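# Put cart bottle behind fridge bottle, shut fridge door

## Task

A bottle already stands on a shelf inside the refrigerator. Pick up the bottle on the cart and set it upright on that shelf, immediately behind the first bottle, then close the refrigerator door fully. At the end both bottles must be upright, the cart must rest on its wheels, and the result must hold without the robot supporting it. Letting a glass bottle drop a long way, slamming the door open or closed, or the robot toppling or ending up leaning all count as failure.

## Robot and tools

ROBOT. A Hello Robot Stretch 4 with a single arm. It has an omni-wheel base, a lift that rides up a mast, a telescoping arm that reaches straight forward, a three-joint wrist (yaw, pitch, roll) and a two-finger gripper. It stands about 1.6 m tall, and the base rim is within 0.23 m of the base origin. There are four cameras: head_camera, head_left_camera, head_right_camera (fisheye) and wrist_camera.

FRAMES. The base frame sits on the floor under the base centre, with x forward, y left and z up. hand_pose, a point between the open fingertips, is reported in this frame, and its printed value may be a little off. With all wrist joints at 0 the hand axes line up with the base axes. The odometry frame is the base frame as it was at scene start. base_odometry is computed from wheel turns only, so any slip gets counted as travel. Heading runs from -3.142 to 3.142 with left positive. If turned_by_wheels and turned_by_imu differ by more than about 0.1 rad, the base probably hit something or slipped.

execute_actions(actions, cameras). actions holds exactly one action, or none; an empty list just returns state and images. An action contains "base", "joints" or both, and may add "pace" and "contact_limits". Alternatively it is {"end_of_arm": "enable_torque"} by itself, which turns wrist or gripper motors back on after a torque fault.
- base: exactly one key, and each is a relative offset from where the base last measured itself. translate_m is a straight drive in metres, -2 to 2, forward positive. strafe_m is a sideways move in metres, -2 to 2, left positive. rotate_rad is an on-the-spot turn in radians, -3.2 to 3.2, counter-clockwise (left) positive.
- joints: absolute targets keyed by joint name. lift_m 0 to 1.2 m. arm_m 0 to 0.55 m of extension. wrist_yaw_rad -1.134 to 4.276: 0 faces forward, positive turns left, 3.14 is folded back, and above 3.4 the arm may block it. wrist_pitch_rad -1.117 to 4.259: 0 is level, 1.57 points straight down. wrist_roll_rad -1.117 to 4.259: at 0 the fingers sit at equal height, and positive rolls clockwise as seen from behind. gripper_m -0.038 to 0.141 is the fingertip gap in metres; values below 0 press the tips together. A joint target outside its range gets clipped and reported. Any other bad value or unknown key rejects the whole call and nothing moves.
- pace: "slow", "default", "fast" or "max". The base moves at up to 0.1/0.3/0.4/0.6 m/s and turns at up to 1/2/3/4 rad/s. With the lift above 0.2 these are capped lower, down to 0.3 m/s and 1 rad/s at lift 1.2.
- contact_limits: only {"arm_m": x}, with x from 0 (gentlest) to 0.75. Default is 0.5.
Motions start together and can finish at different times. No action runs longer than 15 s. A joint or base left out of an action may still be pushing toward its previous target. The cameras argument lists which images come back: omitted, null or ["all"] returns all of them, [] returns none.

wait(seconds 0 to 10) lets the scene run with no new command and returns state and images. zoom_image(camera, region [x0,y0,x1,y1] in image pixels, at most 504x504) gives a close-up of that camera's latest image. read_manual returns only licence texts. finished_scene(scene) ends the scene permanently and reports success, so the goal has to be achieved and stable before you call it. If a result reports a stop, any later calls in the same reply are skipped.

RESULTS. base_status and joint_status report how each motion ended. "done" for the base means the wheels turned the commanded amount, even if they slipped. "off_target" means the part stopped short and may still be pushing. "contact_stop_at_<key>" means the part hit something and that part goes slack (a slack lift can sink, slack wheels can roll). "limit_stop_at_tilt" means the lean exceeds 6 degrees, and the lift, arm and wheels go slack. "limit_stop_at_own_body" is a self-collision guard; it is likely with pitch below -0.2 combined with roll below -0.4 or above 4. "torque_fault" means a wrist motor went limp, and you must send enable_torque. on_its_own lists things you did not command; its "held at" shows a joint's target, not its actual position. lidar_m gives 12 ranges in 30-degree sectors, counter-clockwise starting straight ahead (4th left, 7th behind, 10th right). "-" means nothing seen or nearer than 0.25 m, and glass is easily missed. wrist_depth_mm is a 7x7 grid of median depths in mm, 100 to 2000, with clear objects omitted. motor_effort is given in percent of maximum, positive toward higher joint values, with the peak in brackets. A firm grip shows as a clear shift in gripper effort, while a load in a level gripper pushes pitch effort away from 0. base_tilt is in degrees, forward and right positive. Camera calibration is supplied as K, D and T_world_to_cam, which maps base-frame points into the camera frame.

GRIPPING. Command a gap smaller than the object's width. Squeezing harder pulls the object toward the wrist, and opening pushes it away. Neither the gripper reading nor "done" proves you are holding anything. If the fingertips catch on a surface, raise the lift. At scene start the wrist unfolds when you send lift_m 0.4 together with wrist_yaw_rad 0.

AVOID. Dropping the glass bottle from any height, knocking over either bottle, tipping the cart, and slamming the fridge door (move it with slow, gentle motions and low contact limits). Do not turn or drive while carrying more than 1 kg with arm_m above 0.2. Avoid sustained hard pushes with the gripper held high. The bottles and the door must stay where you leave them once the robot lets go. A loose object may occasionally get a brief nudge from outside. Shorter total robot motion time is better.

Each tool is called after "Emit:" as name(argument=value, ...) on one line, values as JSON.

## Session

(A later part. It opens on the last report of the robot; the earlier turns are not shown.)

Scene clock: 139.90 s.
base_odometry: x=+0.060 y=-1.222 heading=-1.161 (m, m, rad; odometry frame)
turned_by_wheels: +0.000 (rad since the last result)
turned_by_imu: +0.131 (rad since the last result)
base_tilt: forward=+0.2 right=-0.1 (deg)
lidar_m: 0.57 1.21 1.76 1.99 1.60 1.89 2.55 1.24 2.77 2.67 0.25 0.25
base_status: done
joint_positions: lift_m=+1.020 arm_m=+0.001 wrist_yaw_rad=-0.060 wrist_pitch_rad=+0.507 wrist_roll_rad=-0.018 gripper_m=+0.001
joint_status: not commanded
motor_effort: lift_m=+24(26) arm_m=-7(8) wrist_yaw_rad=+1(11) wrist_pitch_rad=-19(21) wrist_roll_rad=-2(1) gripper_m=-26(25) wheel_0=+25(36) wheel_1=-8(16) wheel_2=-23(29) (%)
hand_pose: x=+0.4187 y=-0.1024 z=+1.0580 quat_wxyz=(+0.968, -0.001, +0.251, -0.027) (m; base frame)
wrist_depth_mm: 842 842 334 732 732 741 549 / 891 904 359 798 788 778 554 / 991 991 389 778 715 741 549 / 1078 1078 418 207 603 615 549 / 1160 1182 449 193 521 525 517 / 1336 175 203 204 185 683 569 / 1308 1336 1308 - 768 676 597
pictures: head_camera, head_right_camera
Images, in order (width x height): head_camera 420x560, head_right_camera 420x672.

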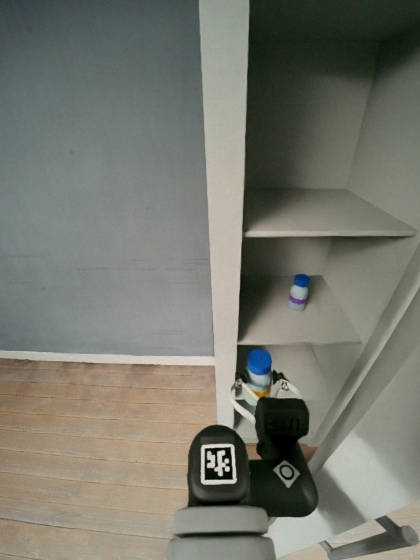

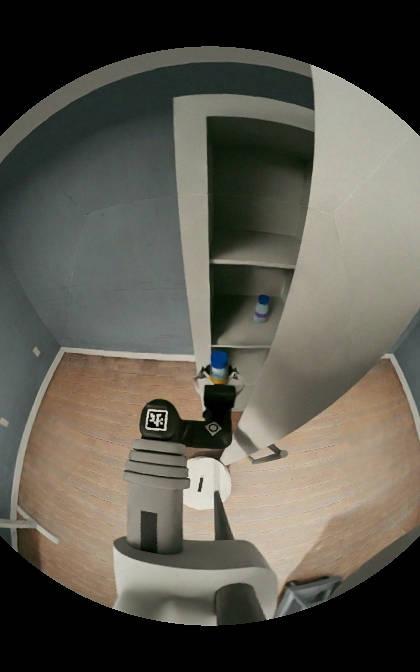

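Emit:
execute_actions(actions=[{"base":{"strafe_m":-0.15},"pace":"slow"}])

Scene clock: 147.93 s.
base_odometry: x=-0.014 y=-1.244 heading=-1.140 (m, m, rad; odometry frame)
turned_by_wheels: +0.022 (rad since the last result)
turned_by_imu: +0.184 (rad since the last result)
base_tilt: forward=+0.2 right=-0.1 (deg)
lidar_m: 0.60 1.36 2.05 1.92 1.58 2.49 1.28 1.20 2.65 2.51 0.25 0.62
base_status: strafe_m contact_stop (by the wheels' count: -0.077 of -0.150)
joint_positions: lift_m=+1.020 arm_m=+0.001 wrist_yaw_rad=-0.060 wrist_pitch_rad=+0.507 wrist_roll_rad=-0.018 gripper_m=+0.001
joint_status: not commanded
on_its_own: the wheels are slack since a contact_stop
motor_effort: lift_m=+24(24) arm_m=-8(6) wrist_yaw_rad=+0(1) wrist_pitch_rad=-19(19) wrist_roll_rad=+0(1) gripper_m=-24(25) wheel_0=+0(35) wheel_1=+0(20) wheel_2=+0(27) (%)
hand_pose: x=+0.4187 y=-0.1023 z=+1.0580 quat_wxyz=(+0.968, -0.001, +0.251, -0.027) (m; base frame)
wrist_depth_mm: 991 960 917 362 741 723 691 / 1078 1025 1008 389 798 759 732 / 1205 1138 1098 430 798 715 741 / 1308 1255 1182 207 597 603 627 / 1499 1397 1255 194 521 530 512 / 1499 175 202 204 186 891 699 / 1281 1336 1336 - 778 759 668
pictures: head_camera, head_left_camera, head_right_camera, wrist_camera
camera_calibration (this result's frames):
wrist_camera: T_world_to_cam=[[-0.0533421, -0.997695, 0.0419433, -0.133898], [-0.503082, -0.00943311, -0.864187, 1.17484], [0.862591, -0.0671984, -0.501419, 0.394029], [0, 0, 0, 1]] pos_world=[0.244015, -0.0960288, 1.21848]
Images, in order (width x height): head_camera 420x560, head_left_camera 420x672, head_right_camera 420x672, wrist_camera 616x392.

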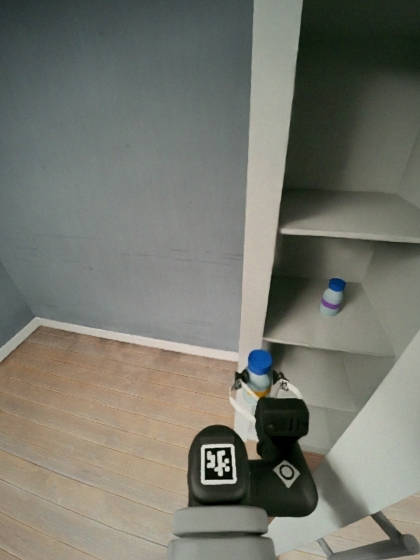

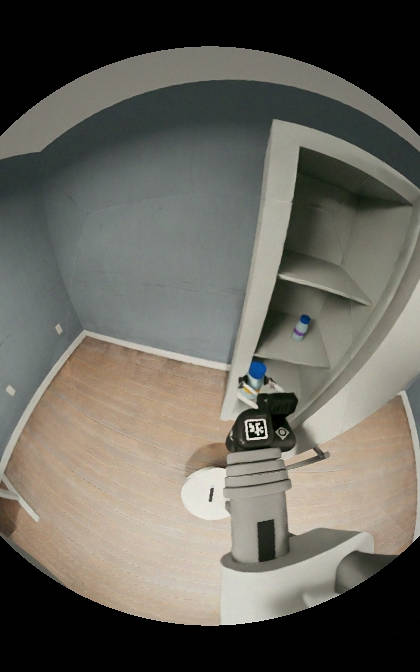

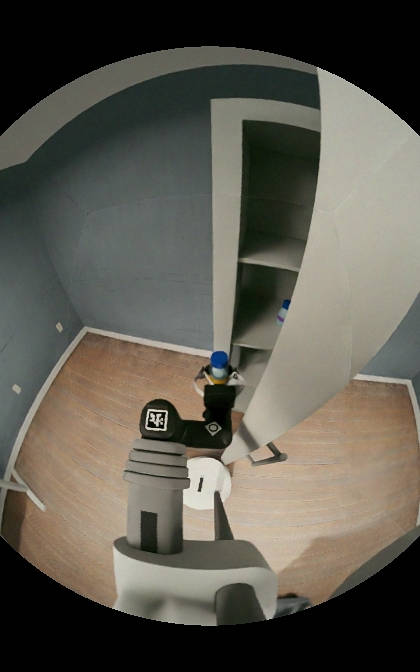

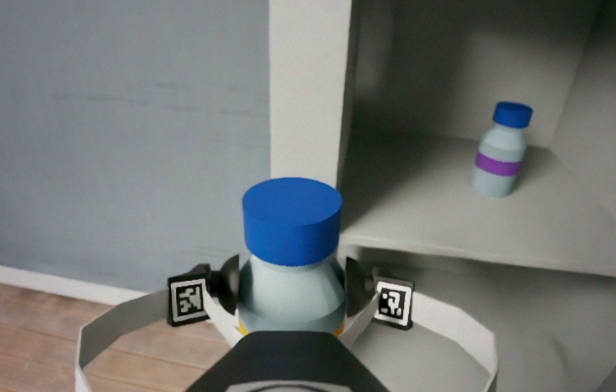

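Emit:
execute_actions(actions=[{"base":{"strafe_m":0.2},"joints":{"wrist_yaw_rad":1.5},"pace":"slow"}], cameras=[])

Emit:
execute_actions(actions=[{"base":{"rotate_rad":-0.31},"pace":"slow"}], cameras=["head_camera","head_right_camera"])

Scene clock: 160.83 s.
base_odometry: x=+0.167 y=-1.160 heading=-1.140 (m, m, rad; odometry frame)
turned_by_wheels: +0.000 (rad since the last result)
turned_by_imu: -0.001 (rad since the last result)
base_tilt: forward=+0.2 right=+0.0 (deg)
lidar_m: 1.20 0.34 0.37 1.86 1.42 2.20 1.59 1.27 2.85 0.41 0.33 0.67
base_status: done
joint_positions: lift_m=+1.020 arm_m=+0.001 wrist_yaw_rad=+1.500 wrist_pitch_rad=+0.507 wrist_roll_rad=-0.018 gripper_m=+0.001
joint_status: all done
motor_effort: lift_m=+23(24) arm_m=-7(7) wrist_yaw_rad=+1(12) wrist_pitch_rad=-18(18) wrist_roll_rad=-1(2) gripper_m=-25(24) wheel_0=+0(3) wheel_1=-1(4) wheel_2=-1(1) (%)
hand_pose: x=+0.2772 y=+0.2454 z=+1.0581 quat_wxyz=(+0.707, -0.177, +0.177, +0.661) (m; base frame)
wrist_depth_mm: 1708 1808 1708 1618 1618 1576 1499 / 1863 1921 1808 1756 1756 1661 1618 / - - 1983 1921 1863 1808 1708 / - - - 207 - 1921 1756 / 1808 1921 1808 193 1921 1983 1708 / 1537 175 202 204 186 1576 1537 / 1308 1336 1366 - 1366 1336 1430
pictures: none
No camera images: the call's "cameras" was empty. Leave "cameras" out to get every camera's image.

Scene clock: 162.23 s.
base_odometry: x=+0.167 y=-1.160 heading=-1.450 (m, m, rad; odometry frame)
turned_by_wheels: -0.310 (rad since the last result)
turned_by_imu: -0.308 (rad since the last result)
base_tilt: forward=+0.2 right=-0.1 (deg)
lidar_m: 0.67 0.43 0.34 1.84 1.41 1.46 2.45 1.25 1.31 2.84 0.36 0.37
base_status: done
joint_positions: lift_m=+1.020 arm_m=+0.001 wrist_yaw_rad=+1.500 wrist_pitch_rad=+0.507 wrist_roll_rad=-0.018 gripper_m=+0.001
joint_status: not commanded
motor_effort: lift_m=+23(24) arm_m=-7(7) wrist_yaw_rad=+1(1) wrist_pitch_rad=-19(19) wrist_roll_rad=-2(1) gripper_m=-24(26) wheel_0=+2(7) wheel_1=+1(4) wheel_2=+1(5) (%)
hand_pose: x=+0.2772 y=+0.2454 z=+1.0580 quat_wxyz=(+0.707, -0.177, +0.177, +0.661) (m; base frame)
wrist_depth_mm: 1537 1576 1708 1756 1808 1537 1138 / 1708 1756 1808 1863 1983 1576 1160 / 1808 1863 1921 1983 - 1576 1182 / 1921 - - 208 - 1576 1205 / 1808 1863 1808 194 1983 1618 1182 / 1537 176 202 204 185 1464 1205 / 1308 1336 1336 - 1397 1366 1205
pictures: head_camera, head_right_camera
Images, in order (width x height): head_camera 420x560, head_right_camera 420x672.

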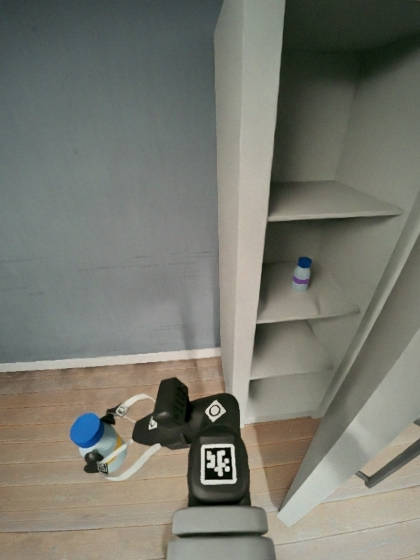

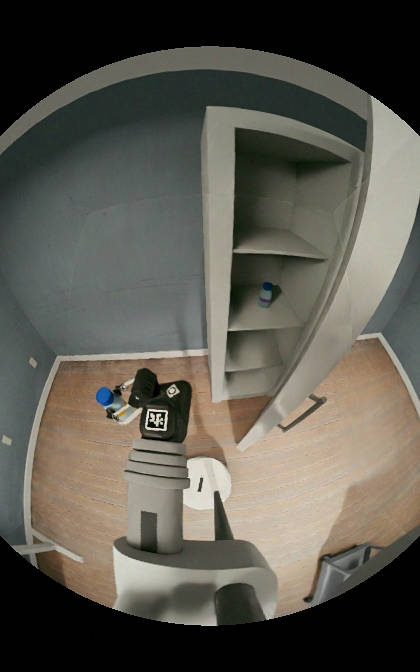

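Emit:
execute_actions(actions=[{"base":{"translate_m":0.28},"pace":"slow"}], cameras=["head_camera"])

Emit:
execute_actions(actions=[{"base":{"strafe_m":-0.25},"pace":"slow"}], cameras=["head_camera","head_right_camera"])

Scene clock: 176.50 s.
base_odometry: x=+0.201 y=-1.438 heading=-1.450 (m, m, rad; odometry frame)
turned_by_wheels: +0.000 (rad since the last result)
turned_by_imu: -0.002 (rad since the last result)
base_tilt: forward=+0.2 right=+0.0 (deg)
lidar_m: 0.38 0.36 0.39 1.83 1.77 1.59 2.76 1.48 1.76 0.25 0.33 0.41
base_status: done
joint_positions: lift_m=+1.020 arm_m=+0.001 wrist_yaw_rad=+1.500 wrist_pitch_rad=+0.507 wrist_roll_rad=-0.018 gripper_m=+0.001
joint_status: not commanded
motor_effort: lift_m=+23(24) arm_m=-7(7) wrist_yaw_rad=+2(1) wrist_pitch_rad=-19(19) wrist_roll_rad=+1(1) gripper_m=-25(24) wheel_0=+0(3) wheel_1=+0(4) wheel_2=-2(6) (%)
hand_pose: x=+0.2772 y=+0.2454 z=+1.0580 quat_wxyz=(+0.707, -0.177, +0.177, +0.661) (m; base frame)
wrist_depth_mm: 1576 1618 1661 1808 1756 1078 820 / 1708 1808 1808 1921 1756 1098 842 / 1808 1921 1983 - 1921 1138 842 / 1983 - - 208 1863 1138 854 / 1808 1921 1808 193 1708 1160 854 / 1576 175 203 203 186 1042 866 / 1308 1336 1336 - 1366 1042 854
pictures: head_camera
Images, in order (width x height): head_camera 420x560.

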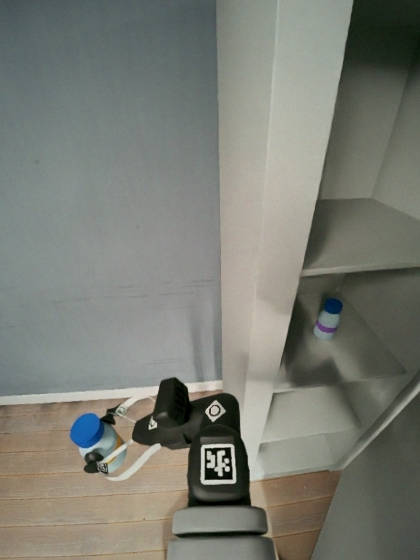

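Scene clock: 180.13 s.
base_odometry: x=-0.047 y=-1.468 heading=-1.450 (m, m, rad; odometry frame)
turned_by_wheels: +0.000 (rad since the last result)
turned_by_imu: -0.002 (rad since the last result)
base_tilt: forward=+0.2 right=+0.0 (deg)
lidar_m: 0.41 0.39 0.38 2.12 1.75 1.83 2.73 1.36 0.32 0.31 0.35 0.46
base_status: done
joint_positions: lift_m=+1.020 arm_m=+0.001 wrist_yaw_rad=+1.500 wrist_pitch_rad=+0.507 wrist_roll_rad=-0.018 gripper_m=+0.001
joint_status: not commanded
motor_effort: lift_m=+23(24) arm_m=-6(7) wrist_yaw_rad=+0(1) wrist_pitch_rad=-18(20) wrist_roll_rad=+0(0) gripper_m=-26(24) wheel_0=+0(7) wheel_1=-1(9) wheel_2=+0(6) (%)
hand_pose: x=+0.2772 y=+0.2454 z=+1.0580 quat_wxyz=(+0.707, -0.177, +0.177, +0.662) (m; base frame)
wrist_depth_mm: 1756 1921 1921 1983 1808 1118 842 / 1921 1983 - - 1756 1138 842 / - - - - 1921 1160 854 / - - - 207 1921 1160 878 / 1863 1863 1863 194 1756 1205 878 / 1537 175 202 204 185 1078 891 / 1281 1308 1366 - 1336 1078 917
pictures: head_camera, head_right_camera
Images, in order (width x height): head_camera 420x560, head_right_camera 420x672.

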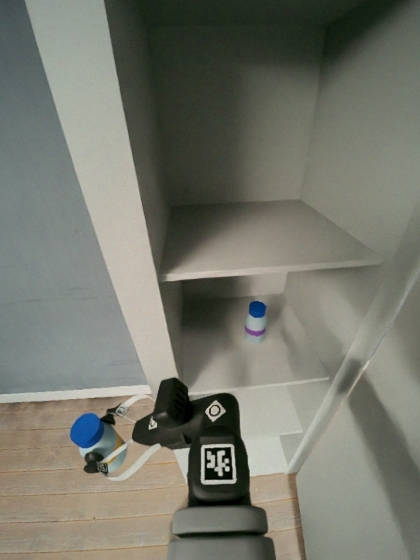

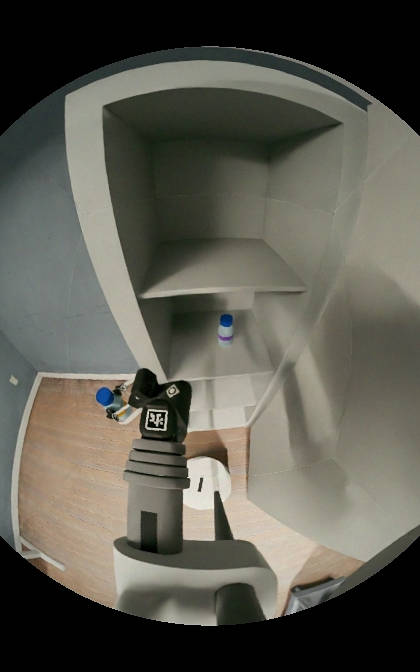

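Emit:
execute_actions(actions=[{"base":{"translate_m":-0.3},"pace":"slow"}], cameras=[])

Emit:
execute_actions(actions=[{"joints":{"wrist_yaw_rad":-0.06,"lift_m":1.1}}])

Scene clock: 190.07 s.
base_odometry: x=-0.083 y=-1.171 heading=-1.450 (m, m, rad; odometry frame)
turned_by_wheels: +0.000 (rad since the last result)
turned_by_imu: -0.001 (rad since the last result)
base_tilt: forward=+0.2 right=+0.0 (deg)
lidar_m: 0.70 0.37 0.40 2.08 1.58 1.78 2.42 1.11 1.31 2.59 0.38 0.54
base_status: done
joint_positions: lift_m=+1.020 arm_m=+0.001 wrist_yaw_rad=+1.500 wrist_pitch_rad=+0.507 wrist_roll_rad=-0.018 gripper_m=+0.001
joint_status: not commanded
motor_effort: lift_m=+24(24) arm_m=-7(7) wrist_yaw_rad=+0(0) wrist_pitch_rad=-19(19) wrist_roll_rad=+0(1) gripper_m=-26(25) wheel_0=+0(4) wheel_1=-1(4) wheel_2=+0(5) (%)
hand_pose: x=+0.2772 y=+0.2454 z=+1.0580 quat_wxyz=(+0.707, -0.177, +0.177, +0.662) (m; base frame)
wrist_depth_mm: 1756 1863 1863 1983 - 1576 1205 / 1863 1983 - - - 1576 1205 / - - - - - 1618 1229 / - - - 208 - 1661 1229 / 1808 1863 1863 194 1921 1661 1255 / 1537 176 203 204 186 1499 1255 / 1281 1366 1366 - 1397 1366 1255
pictures: none
No camera images: the call's "cameras" was empty. Leave "cameras" out to get every camera's image.

Scene clock: 191.53 s.
base_odometry: x=-0.083 y=-1.171 heading=-1.450 (m, m, rad; odometry frame)
turned_by_wheels: +0.000 (rad since the last result)
turned_by_imu: +0.000 (rad since the last result)
base_tilt: forward=+0.2 right=+0.1 (deg)
lidar_m: 0.69 1.30 1.70 2.09 1.61 1.79 2.42 1.08 1.30 2.60 0.37 0.54
base_status: not commanded
joint_positions: lift_m=+1.100 arm_m=+0.001 wrist_yaw_rad=-0.060 wrist_pitch_rad=+0.507 wrist_roll_rad=-0.018 gripper_m=+0.001
joint_status: all done
motor_effort: lift_m=+25(28) arm_m=-7(7) wrist_yaw_rad=-1(7) wrist_pitch_rad=-19(20) wrist_roll_rad=+0(1) gripper_m=-25(25) wheel_0=+0(0) wheel_1=-1(2) wheel_2=+0(0) (%)
hand_pose: x=+0.4187 y=-0.1023 z=+1.1378 quat_wxyz=(+0.968, -0.001, +0.251, -0.027) (m; base frame)
wrist_depth_mm: 433 492 842 866 715 500 387 / 931 488 904 946 741 521 389 / 1042 517 931 917 741 530 389 / 1118 554 732 207 699 530 394 / 1205 621 627 193 699 535 397 / 1366 175 203 204 186 473 392 / 1397 1366 820 - 854 469 389
pictures: head_camera, head_left_camera, head_right_camera, wrist_camera
camera_calibration (this result's frames):
wrist_camera: T_world_to_cam=[[-0.0532002, -0.997703, 0.0419434, -0.137272], [-0.503163, -0.00949843, -0.864139, 1.2438], [0.862553, -0.0670767, -0.501502, 0.434179], [0, 0, 0, 1]] pos_world=[0.24403, -0.0960189, 1.29832]
Images, in order (width x height): head_camera 420x560, head_left_camera 420x672, head_right_camera 420x672, wrist_camera 616x392.

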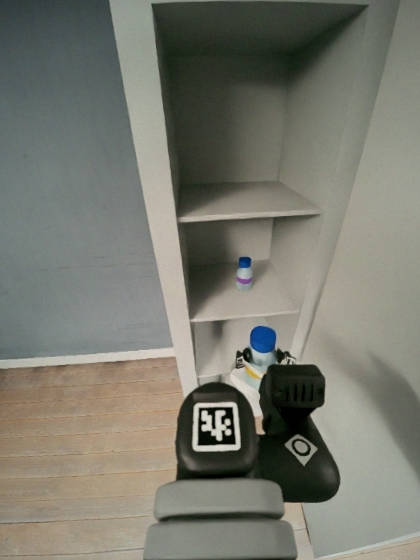

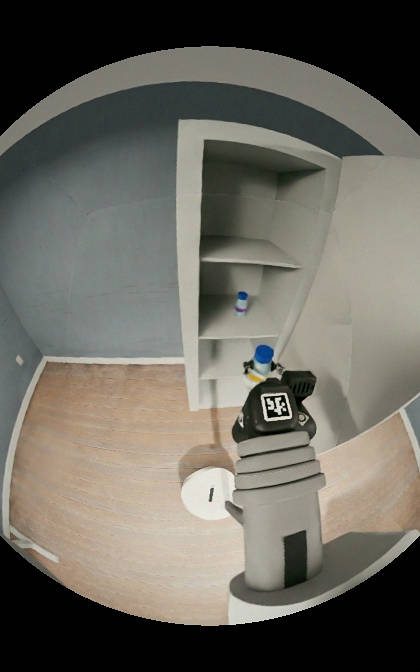

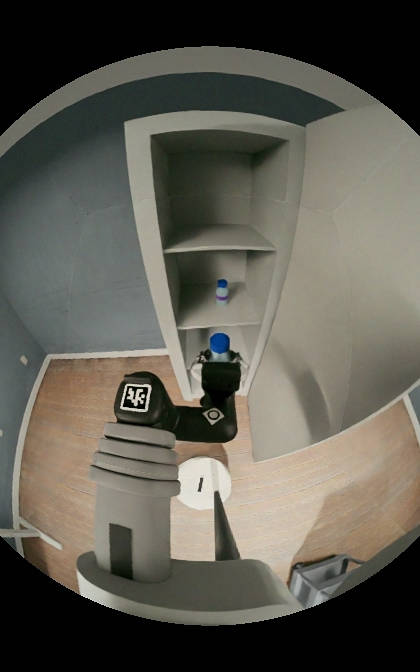

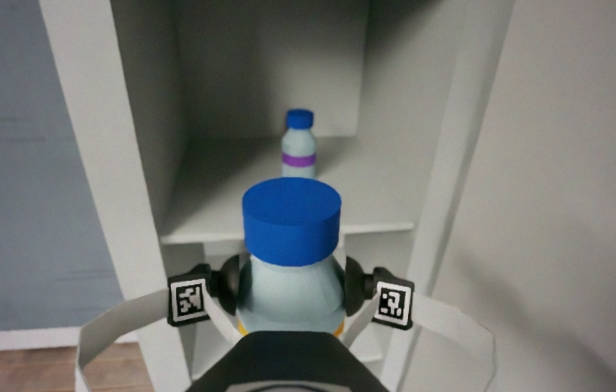

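Emit:
execute_actions(actions=[{"base":{"strafe_m":0.1},"joints":{"lift_m":1.045},"pace":"slow"}], cameras=[])

Emit:
execute_actions(actions=[{"joints":{"arm_m":0.3},"pace":"slow","contact_limits":{"arm_m":0.2}}])

Scene clock: 238.73 s.
base_odometry: x=+0.016 y=-1.158 heading=-1.450 (m, m, rad; odometry frame)
turned_by_wheels: +0.000 (rad since the last result)
turned_by_imu: -0.001 (rad since the last result)
base_tilt: forward=+0.2 right=+0.0 (deg)
lidar_m: 0.69 1.27 1.69 1.99 1.51 1.65 2.42 1.16 1.31 0.56 0.46 0.67
base_status: done
joint_positions: lift_m=+1.045 arm_m=+0.001 wrist_yaw_rad=-0.060 wrist_pitch_rad=+0.507 wrist_roll_rad=-0.018 gripper_m=+0.001
joint_status: all done
motor_effort: lift_m=+21(24) arm_m=-7(7) wrist_yaw_rad=-1(1) wrist_pitch_rad=-18(19) wrist_roll_rad=+0(1) gripper_m=-25(25) wheel_0=+1(3) wheel_1=+1(4) wheel_2=-1(1) (%)
hand_pose: x=+0.4187 y=-0.1023 z=+1.0833 quat_wxyz=(+0.968, -0.001, +0.251, -0.027) (m; base frame)
wrist_depth_mm: 904 891 788 878 878 603 500 / 946 960 723 931 917 609 508 / 1042 1060 676 798 820 621 517 / 1118 1160 564 207 715 661 512 / 1229 1255 591 193 960 707 512 / 1336 176 204 204 184 634 512 / 1336 1366 750 - 946 627 512
pictures: none
No camera images: the call's "cameras" was empty. Leave "cameras" out to get every camera's image.

Scene clock: 243.03 s.
base_odometry: x=+0.016 y=-1.158 heading=-1.450 (m, m, rad; odometry frame)
turned_by_wheels: +0.000 (rad since the last result)
turned_by_imu: -0.001 (rad since the last result)
base_tilt: forward=+0.2 right=+0.0 (deg)
lidar_m: 0.66 1.30 1.70 1.99 1.54 1.61 2.41 1.17 1.29 0.50 0.47 0.67
base_status: not commanded
joint_positions: lift_m=+1.045 arm_m=+0.298 wrist_yaw_rad=-0.060 wrist_pitch_rad=+0.507 wrist_roll_rad=-0.018 gripper_m=+0.001
joint_status: all done
motor_effort: lift_m=+21(21) arm_m=+9(8) wrist_yaw_rad=+0(1) wrist_pitch_rad=-19(19) wrist_roll_rad=+2(1) gripper_m=-24(24) wheel_0=+1(1) wheel_1=+1(1) wheel_2=-1(1) (%)
contact_limits: arm_m 0.2
hand_pose: x=+0.7159 y=-0.1023 z=+1.0833 quat_wxyz=(+0.968, -0.001, +0.251, -0.027) (m; base frame)
wrist_depth_mm: 163 239 564 585 609 574 433 / 174 237 609 634 661 580 442 / 187 234 647 683 707 591 439 / 204 229 559 207 480 597 442 / 222 236 387 194 500 521 445 / 249 176 202 203 186 430 427 / 1042 283 355 - 389 392 449
pictures: head_camera, head_left_camera, head_right_camera, wrist_camera
camera_calibration (this result's frames):
wrist_camera: T_world_to_cam=[[-0.0532369, -0.997701, 0.0419439, -0.119155], [-0.50308, -0.00948683, -0.864188, 1.34617], [0.862598, -0.0671078, -0.501418, 0.150339], [0, 0, 0, 1]] pos_world=[0.541205, -0.0960212, 1.24372]
Images, in order (width x height): head_camera 420x560, head_left_camera 420x672, head_right_camera 420x672, wrist_camera 616x392.

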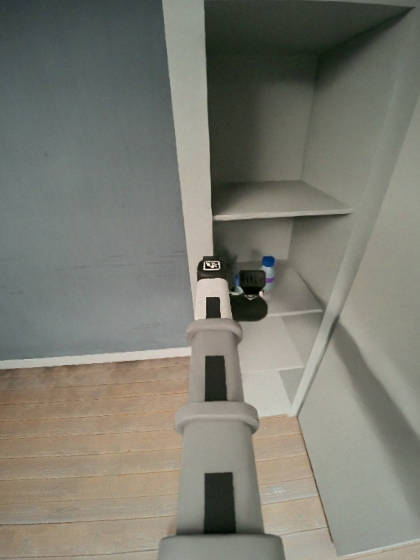

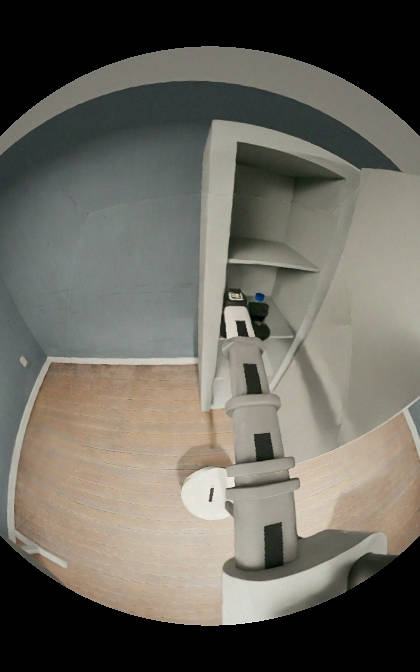

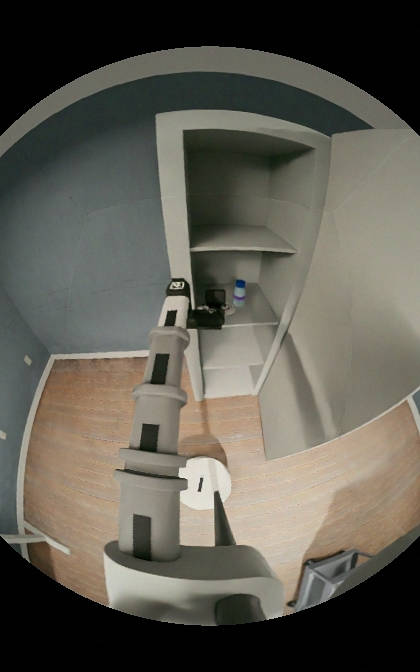

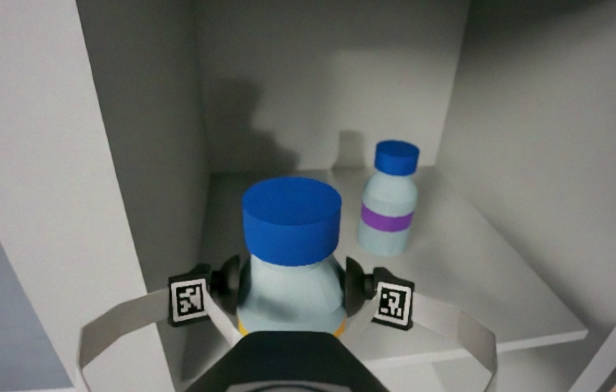

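Emit:
execute_actions(actions=[{"base":{"strafe_m":0.015},"joints":{"arm_m":0.47},"pace":"slow","contact_limits":{"arm_m":0.15}}])

Scene clock: 255.17 s.
base_odometry: x=+0.031 y=-1.157 heading=-1.450 (m, m, rad; odometry frame)
turned_by_wheels: +0.000 (rad since the last result)
turned_by_imu: -0.001 (rad since the last result)
base_tilt: forward=+0.2 right=-0.1 (deg)
lidar_m: 0.68 1.28 1.67 1.91 1.47 1.61 2.42 1.18 1.33 0.50 0.50 0.70
base_status: done
joint_positions: lift_m=+1.045 arm_m=+0.468 wrist_yaw_rad=-0.060 wrist_pitch_rad=+0.507 wrist_roll_rad=-0.018 gripper_m=+0.001
joint_status: all done
motor_effort: lift_m=+21(21) arm_m=+9(8) wrist_yaw_rad=+0(0) wrist_pitch_rad=-19(19) wrist_roll_rad=+1(1) gripper_m=-25(24) wheel_0=+1(6) wheel_1=+1(5) wheel_2=+0(0) (%)
contact_limits: arm_m 0.15
hand_pose: x=+0.8859 y=-0.1024 z=+1.0833 quat_wxyz=(+0.968, -0.001, +0.251, -0.027) (m; base frame)
wrist_depth_mm: 131 229 410 424 439 459 439 / 130 227 442 459 480 496 436 / 129 224 477 496 517 530 439 / 128 220 504 207 569 569 442 / 126 214 370 193 512 317 449 / 121 168 202 204 186 322 430 / 117 204 343 - 364 353 373
pictures: head_camera, head_left_camera, head_right_camera, wrist_camera
camera_calibration (this result's frames):
wrist_camera: T_world_to_cam=[[-0.0534123, -0.997691, 0.041944, -0.109993], [-0.503069, -0.00939945, -0.864195, 1.43169], [0.862594, -0.0672594, -0.501405, 0.00368442], [0, 0, 0, 1]] pos_world=[0.711188, -0.0960337, 1.24372]
Images, in order (width x height): head_camera 420x560, head_left_camera 420x672, head_right_camera 420x672, wrist_camera 616x392.

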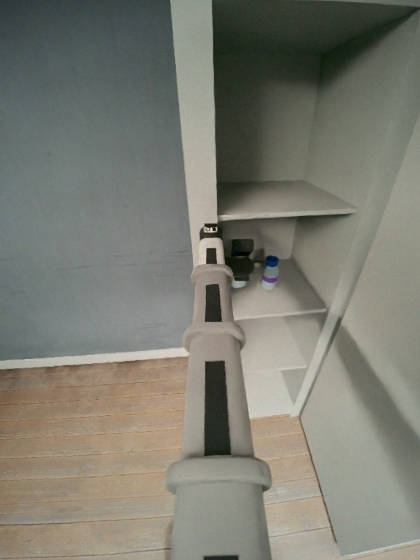

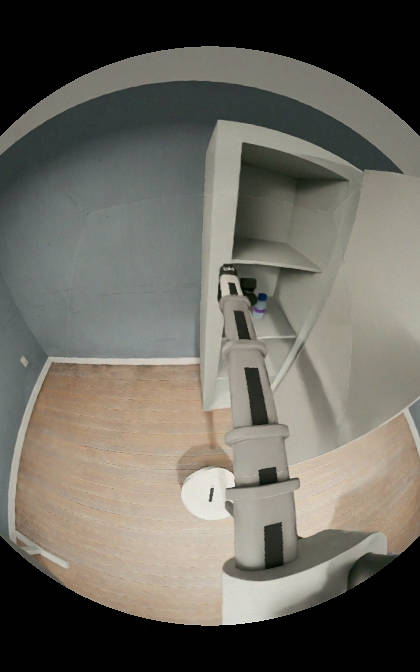

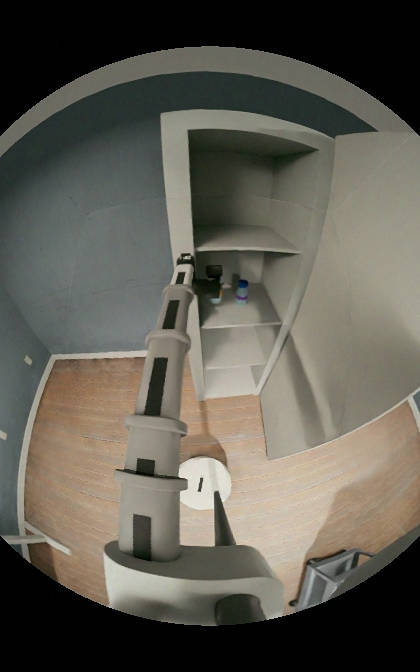

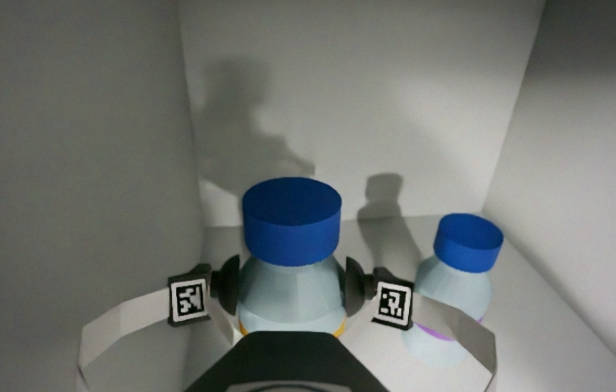

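Emit:
execute_actions(actions=[{"joints":{"wrist_pitch_rad":0.38}}], cameras=[])

Emit:
execute_actions(actions=[{"base":{"strafe_m":-0.045},"pace":"slow"}], cameras=["head_camera","wrist_camera"])

Scene clock: 265.90 s.
base_odometry: x=+0.031 y=-1.157 heading=-1.450 (m, m, rad; odometry frame)
turned_by_wheels: +0.000 (rad since the last result)
turned_by_imu: -0.001 (rad since the last result)
base_tilt: forward=+0.2 right=+0.0 (deg)
lidar_m: 0.70 1.28 1.70 1.98 1.48 1.63 2.44 1.18 1.31 0.49 0.51 0.69
base_status: not commanded
joint_positions: lift_m=+1.045 arm_m=+0.468 wrist_yaw_rad=-0.060 wrist_pitch_rad=+0.387 wrist_roll_rad=-0.018 gripper_m=+0.001
joint_status: all done
motor_effort: lift_m=+21(21) arm_m=+9(9) wrist_yaw_rad=+1(0) wrist_pitch_rad=-21(27) wrist_roll_rad=+1(0) gripper_m=-24(24) wheel_0=+1(1) wheel_1=+1(1) wheel_2=+0(0) (%)
hand_pose: x=+0.9008 y=-0.1032 z=+1.1143 quat_wxyz=(+0.981, -0.003, +0.193, -0.028) (m; base frame)
wrist_depth_mm: 130 229 410 424 439 455 439 / 130 228 436 449 466 480 445 / 130 227 462 480 500 512 442 / 129 225 484 210 535 549 445 / 128 220 473 203 569 564 445 / 122 169 203 203 184 309 445 / 119 211 384 - 399 317 421
pictures: none
No camera images: the call's "cameras" was empty. Leave "cameras" out to get every camera's image.

Scene clock: 267.43 s.
base_odometry: x=-0.014 y=-1.162 heading=-1.450 (m, m, rad; odometry frame)
turned_by_wheels: +0.000 (rad since the last result)
turned_by_imu: +0.000 (rad since the last result)
base_tilt: forward=+0.2 right=-0.1 (deg)
lidar_m: 0.68 1.27 1.66 2.02 1.51 1.75 2.44 1.15 1.32 0.49 0.42 0.64
base_status: done
joint_positions: lift_m=+1.045 arm_m=+0.468 wrist_yaw_rad=-0.060 wrist_pitch_rad=+0.387 wrist_roll_rad=-0.018 gripper_m=+0.001
joint_status: not commanded
motor_effort: lift_m=+21(21) arm_m=+9(8) wrist_yaw_rad=+1(0) wrist_pitch_rad=-20(21) wrist_roll_rad=+1(1) gripper_m=-24(25) wheel_0=+1(5) wheel_1=+0(5) wheel_2=+0(0) (%)
hand_pose: x=+0.9008 y=-0.1033 z=+1.1143 quat_wxyz=(+0.981, -0.003, +0.193, -0.028) (m; base frame)
wrist_depth_mm: 212 373 413 427 445 455 384 / 213 373 436 455 473 480 392 / 213 370 462 484 504 504 394 / 211 368 488 208 539 521 397 / 209 357 517 202 574 525 397 / 200 175 202 204 186 473 399 / 195 345 399 - 315 399 392
pictures: head_camera, wrist_camera
camera_calibration (this result's frames):
wrist_camera: T_world_to_cam=[[-0.0585126, -0.997386, 0.0424068, -0.107293], [-0.396592, -0.0157591, -0.91786, 1.42926], [0.916128, -0.0705245, -0.394633, -0.16122], [0, 0, 0, 1]] pos_world=[0.708253, -0.0958588, 1.25279]
Images, in order (width x height): head_camera 420x560, wrist_camera 616x392.

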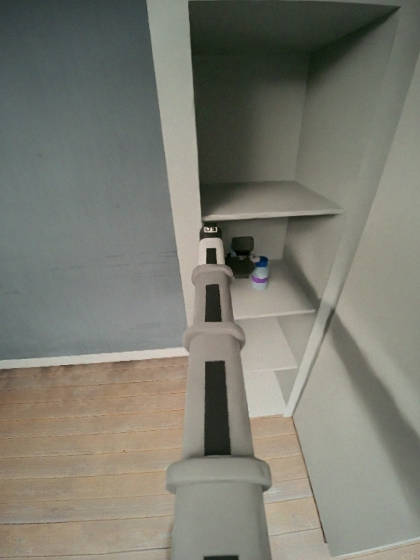

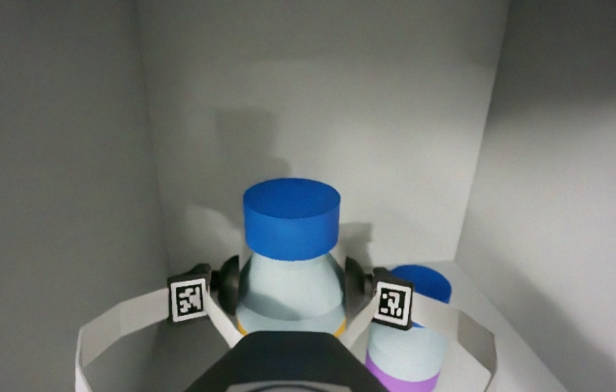

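Emit:
execute_actions(actions=[{"base":{"strafe_m":-0.025},"pace":"slow"}], cameras=[])

Emit:
execute_actions(actions=[{"joints":{"arm_m":0.548},"pace":"slow","contact_limits":{"arm_m":0.15}}], cameras=["head_camera","wrist_camera"])

Emit:
execute_actions(actions=[{"base":{"translate_m":0.09},"pace":"slow"}], cameras=["head_camera","wrist_camera"])

Scene clock: 279.07 s.
base_odometry: x=-0.038 y=-1.165 heading=-1.449 (m, m, rad; odometry frame)
turned_by_wheels: +0.000 (rad since the last result)
turned_by_imu: -0.001 (rad since the last result)
base_tilt: forward=+0.1 right=+0.1 (deg)
lidar_m: 0.68 1.25 1.68 2.04 1.55 1.77 2.43 1.09 1.30 2.64 0.42 0.61
base_status: done
joint_positions: lift_m=+1.045 arm_m=+0.468 wrist_yaw_rad=-0.060 wrist_pitch_rad=+0.387 wrist_roll_rad=-0.018 gripper_m=+0.001
joint_status: not commanded
motor_effort: lift_m=+21(21) arm_m=+9(9) wrist_yaw_rad=+1(0) wrist_pitch_rad=-20(20) wrist_roll_rad=+1(1) gripper_m=-24(25) wheel_0=+0(6) wheel_1=-1(5) wheel_2=+0(0) (%)
hand_pose: x=+0.9008 y=-0.1033 z=+1.1143 quat_wxyz=(+0.981, -0.003, +0.193, -0.028) (m; base frame)
wrist_depth_mm: 259 404 413 430 442 452 355 / 259 418 442 455 473 469 359 / 258 445 469 484 504 477 362 / 257 445 492 209 539 477 366 / 254 439 521 202 569 488 368 / 244 175 202 203 186 436 370 / 236 384 399 - 312 399 370
pictures: none
No camera images: the call's "cameras" was empty. Leave "cameras" out to get every camera's image.

Scene clock: 281.10 s.
base_odometry: x=-0.038 y=-1.165 heading=-1.449 (m, m, rad; odometry frame)
turned_by_wheels: +0.000 (rad since the last result)
turned_by_imu: +0.000 (rad since the last result)
base_tilt: forward=+0.3 right=-0.1 (deg)
lidar_m: 0.68 1.31 1.68 2.04 1.54 1.75 2.44 1.14 1.30 2.62 0.40 0.59
base_status: not commanded
joint_positions: lift_m=+1.045 arm_m=+0.546 wrist_yaw_rad=-0.060 wrist_pitch_rad=+0.387 wrist_roll_rad=-0.018 gripper_m=+0.001
joint_status: all done
motor_effort: lift_m=+21(21) arm_m=+9(10) wrist_yaw_rad=+1(0) wrist_pitch_rad=-20(20) wrist_roll_rad=+1(1) gripper_m=-25(25) wheel_0=+1(1) wheel_1=-1(1) wheel_2=+0(0) (%)
contact_limits: arm_m 0.15
hand_pose: x=+0.9784 y=-0.1033 z=+1.1143 quat_wxyz=(+0.981, -0.003, +0.193, -0.028) (m; base frame)
wrist_depth_mm: 268 334 345 357 368 387 349 / 270 353 366 379 392 404 353 / 268 373 392 402 421 430 357 / 267 397 413 208 452 455 362 / 265 421 433 202 480 473 362 / 253 175 203 204 186 427 362 / 246 394 399 - 242 244 364
pictures: head_camera, wrist_camera
camera_calibration (this result's frames):
wrist_camera: T_world_to_cam=[[-0.058513, -0.997386, 0.0424068, -0.102756], [-0.396592, -0.0157589, -0.91786, 1.46001], [0.916128, -0.0705249, -0.394633, -0.232256], [0, 0, 0, 1]] pos_world=[0.785793, -0.0958588, 1.25279]
Images, in order (width x height): head_camera 420x560, wrist_camera 616x392.

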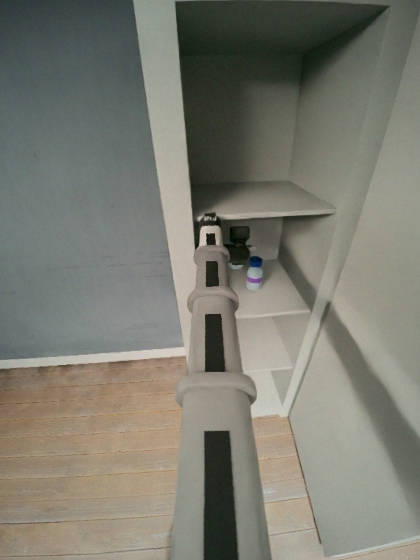

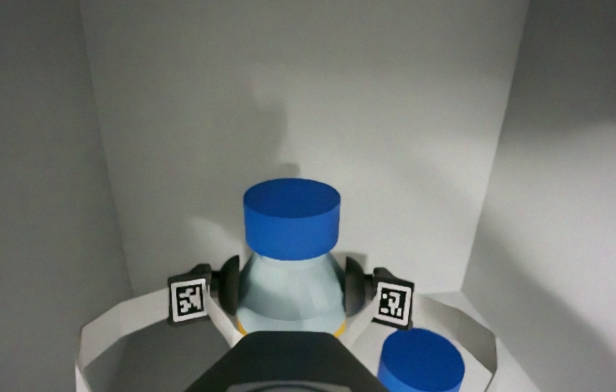

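Scene clock: 283.27 s.
base_odometry: x=-0.028 y=-1.254 heading=-1.451 (m, m, rad; odometry frame)
turned_by_wheels: -0.002 (rad since the last result)
turned_by_imu: +0.049 (rad since the last result)
base_tilt: forward=-3.1 right=+1.9 (deg)
lidar_m: 0.65 1.23 1.68 2.03 1.60 1.87 1.46 1.14 1.46 0.40 0.34 0.57
base_status: done
joint_positions: lift_m=+1.044 arm_m=+0.546 wrist_yaw_rad=-0.064 wrist_pitch_rad=+0.391 wrist_roll_rad=-0.019 gripper_m=+0.001
joint_status: not commanded
on_its_own: base_tilt is 3.8 degrees off its reading at the scene's start (forward=+0.2 right=+0.0); wrist_pitch_rad is at rest, and its effort (-30) is outside its rest range (-23 to +23)
motor_effort: lift_m=+39(39) arm_m=+11(10) wrist_yaw_rad=+12(13) wrist_pitch_rad=-30(30) wrist_roll_rad=+2(2) gripper_m=-24(25) wheel_0=+1(6) wheel_1=+4(7) wheel_2=-25(25) (%)
hand_pose: x=+0.9773 y=-0.1043 z=+1.1119 quat_wxyz=(+0.980, -0.003, +0.194, -0.030) (m; base frame)
wrist_depth_mm: 227 327 336 343 351 362 366 / 226 340 355 364 373 382 382 / 225 359 373 384 394 407 392 / 224 364 392 208 421 433 397 / 220 357 415 202 445 462 399 / 212 177 203 204 185 477 399 / 206 340 455 - 459 439 399
pictures: head_camera, wrist_camera
camera_calibration (this result's frames):
wrist_camera: T_world_to_cam=[[-0.0620489, -0.997143, 0.0430826, -0.100998], [-0.400076, -0.0146971, -0.916364, 1.45916], [0.914379, -0.0740957, -0.398021, -0.227196], [0, 0, 0, 1]] pos_world=[0.785249, -0.0960987, 1.25104]
Images, in order (width x height): head_camera 420x560, wrist_camera 616x392.

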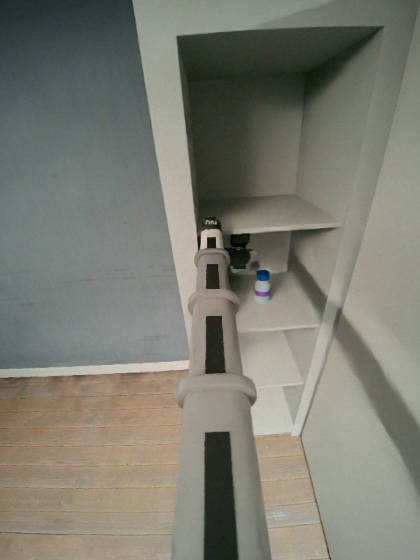

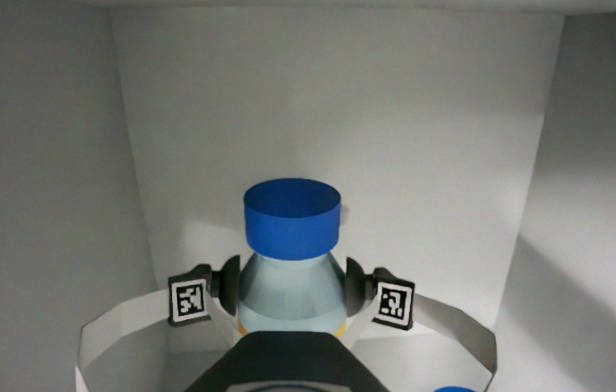

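Emit:
execute_actions(actions=[{"base":{"translate_m":-0.05},"pace":"slow"}], cameras=[])

Emit:
execute_actions(actions=[{"joints":{"lift_m":1.015,"wrist_pitch_rad":0.28},"pace":"slow"}], cameras=["head_camera","wrist_camera"])

Scene clock: 291.90 s.
base_odometry: x=-0.034 y=-1.204 heading=-1.452 (m, m, rad; odometry frame)
turned_by_wheels: -0.001 (rad since the last result)
turned_by_imu: -0.026 (rad since the last result)
base_tilt: forward=-0.9 right=+0.6 (deg)
lidar_m: 0.68 1.27 1.70 2.04 1.57 1.77 2.44 1.15 1.35 0.40 0.42 0.58
base_status: done
joint_positions: lift_m=+1.045 arm_m=+0.546 wrist_yaw_rad=-0.060 wrist_pitch_rad=+0.387 wrist_roll_rad=-0.019 gripper_m=+0.001
joint_status: not commanded
motor_effort: lift_m=+21(39) arm_m=+10(11) wrist_yaw_rad=+0(12) wrist_pitch_rad=-20(43) wrist_roll_rad=+2(5) gripper_m=-25(24) wheel_0=-1(2) wheel_1=+0(5) wheel_2=-12(23) (%)
hand_pose: x=+0.9782 y=-0.1032 z=+1.1143 quat_wxyz=(+0.981, -0.003, +0.193, -0.028) (m; base frame)
wrist_depth_mm: 234 329 336 345 357 370 368 / 234 343 355 368 379 389 379 / 234 359 377 392 402 415 382 / 233 384 397 208 430 442 387 / 229 384 415 203 455 473 387 / 221 176 202 204 185 459 389 / 214 366 433 - 442 430 389
pictures: none
No camera images: the call's "cameras" was empty. Leave "cameras" out to get every camera's image.

Scene clock: 292.97 s.
base_odometry: x=-0.034 y=-1.204 heading=-1.452 (m, m, rad; odometry frame)
turned_by_wheels: +0.000 (rad since the last result)
turned_by_imu: +0.003 (rad since the last result)
base_tilt: forward=-1.0 right=+0.6 (deg)
lidar_m: 0.67 1.26 1.69 2.01 1.53 1.79 2.46 1.17 1.38 0.43 0.41 0.60
base_status: not commanded
joint_positions: lift_m=+1.015 arm_m=+0.546 wrist_yaw_rad=-0.060 wrist_pitch_rad=+0.288 wrist_roll_rad=-0.019 gripper_m=+0.001
joint_status: all done
motor_effort: lift_m=+16(21) arm_m=+10(11) wrist_yaw_rad=+0(0) wrist_pitch_rad=-21(23) wrist_roll_rad=+1(3) gripper_m=-25(24) wheel_0=-1(1) wheel_1=+2(2) wheel_2=-11(11) (%)
hand_pose: x=+0.9876 y=-0.1038 z=+1.1119 quat_wxyz=(+0.989, -0.005, +0.143, -0.028) (m; base frame)
wrist_depth_mm: 225 334 342 351 364 375 375 / 225 345 357 368 379 389 384 / 225 357 370 384 397 410 389 / 225 375 387 210 415 430 389 / 224 373 402 203 436 452 389 / 214 175 202 203 184 469 392 / 210 364 439 - 459 436 389
pictures: head_camera, wrist_camera
camera_calibration (this result's frames):
wrist_camera: T_world_to_cam=[[-0.0625264, -0.997121, 0.0429017, -0.0992263], [-0.303617, -0.0219448, -0.952541, 1.40753], [0.95074, -0.0725846, -0.301371, -0.379874], [0, 0, 0, 1]] pos_world=[0.782306, -0.0956258, 1.2305]
Images, in order (width x height): head_camera 420x560, wrist_camera 616x392.

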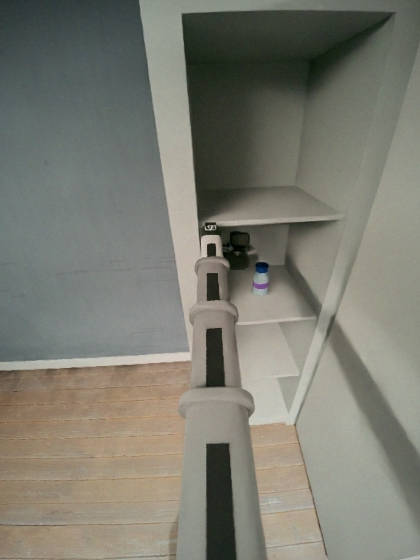

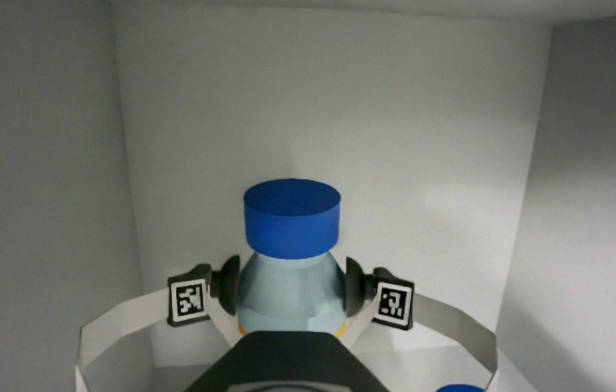

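Emit:
execute_actions(actions=[{"base":{"strafe_m":-0.02},"pace":"slow"}], cameras=[])

Emit:
execute_actions(actions=[{"base":{"translate_m":0.045},"pace":"slow"}], cameras=["head_camera","wrist_camera"])

Scene clock: 301.60 s.
base_odometry: x=-0.054 y=-1.206 heading=-1.453 (m, m, rad; odometry frame)
turned_by_wheels: -0.001 (rad since the last result)
turned_by_imu: +0.018 (rad since the last result)
base_tilt: forward=-0.8 right=+0.5 (deg)
lidar_m: 0.66 1.28 1.76 2.06 1.54 1.84 2.45 1.12 1.42 0.43 0.42 0.59
base_status: done
joint_positions: lift_m=+1.015 arm_m=+0.546 wrist_yaw_rad=-0.060 wrist_pitch_rad=+0.288 wrist_roll_rad=-0.019 gripper_m=+0.001
joint_status: not commanded
motor_effort: lift_m=+17(17) arm_m=+10(11) wrist_yaw_rad=+1(0) wrist_pitch_rad=-21(22) wrist_roll_rad=+0(4) gripper_m=-24(24) wheel_0=+1(1) wheel_1=+0(3) wheel_2=-14(15) (%)
hand_pose: x=+0.9876 y=-0.1038 z=+1.1117 quat_wxyz=(+0.989, -0.005, +0.144, -0.028) (m; base frame)
wrist_depth_mm: 213 330 342 349 355 368 370 / 214 342 355 366 373 384 389 / 215 353 370 379 394 404 397 / 215 355 384 209 413 424 402 / 213 349 402 202 427 449 399 / 206 175 203 204 185 462 399 / 202 342 439 - 452 433 397
pictures: none
No camera images: the call's "cameras" was empty. Leave "cameras" out to get every camera's image.

Scene clock: 303.23 s.
base_odometry: x=-0.049 y=-1.250 heading=-1.454 (m, m, rad; odometry frame)
turned_by_wheels: -0.001 (rad since the last result)
turned_by_imu: +0.027 (rad since the last result)
base_tilt: forward=-2.5 right=+1.5 (deg)
lidar_m: 0.64 1.25 1.74 2.04 1.55 1.94 1.73 1.13 1.75 0.38 0.38 0.59
base_status: done
joint_positions: lift_m=+1.014 arm_m=+0.546 wrist_yaw_rad=-0.060 wrist_pitch_rad=+0.287 wrist_roll_rad=-0.019 gripper_m=+0.001
joint_status: not commanded
on_its_own: base_tilt is 3.1 degrees off its reading at the scene's start (forward=+0.2 right=+0.0)
motor_effort: lift_m=+32(32) arm_m=+11(11) wrist_yaw_rad=+2(2) wrist_pitch_rad=-21(25) wrist_roll_rad=+1(2) gripper_m=-24(25) wheel_0=+1(1) wheel_1=+5(7) wheel_2=-22(24) (%)
hand_pose: x=+0.9875 y=-0.1040 z=+1.1105 quat_wxyz=(+0.989, -0.005, +0.143, -0.029) (m; base frame)
wrist_depth_mm: 192 293 336 345 347 351 345 / 193 309 353 359 368 373 379 / 193 309 370 377 384 392 399 / 193 306 382 209 402 413 413 / 190 304 397 202 418 433 421 / 184 176 202 204 185 452 427 / 180 296 436 - 459 459 424
pictures: head_camera, wrist_camera
camera_calibration (this result's frames):
wrist_camera: T_world_to_cam=[[-0.0630072, -0.997093, 0.0428485, -0.0987678], [-0.303581, -0.0217511, -0.952557, 1.40621], [0.95072, -0.073026, -0.301328, -0.380209], [0, 0, 0, 1]] pos_world=[0.782147, -0.0956592, 1.22916]
Images, in order (width x height): head_camera 420x560, wrist_camera 616x392.

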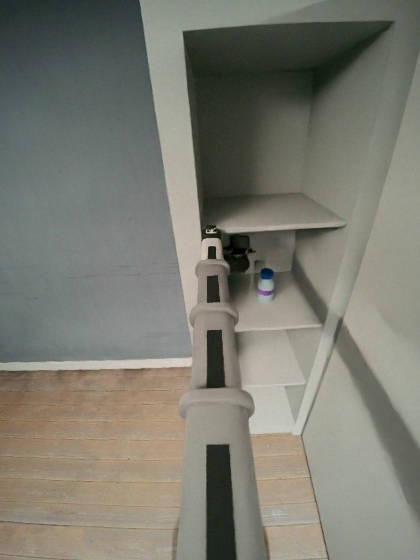

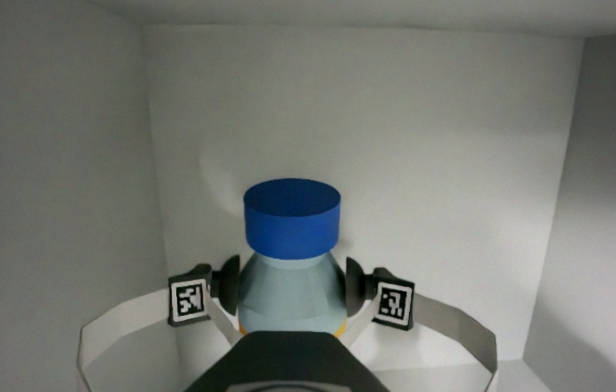

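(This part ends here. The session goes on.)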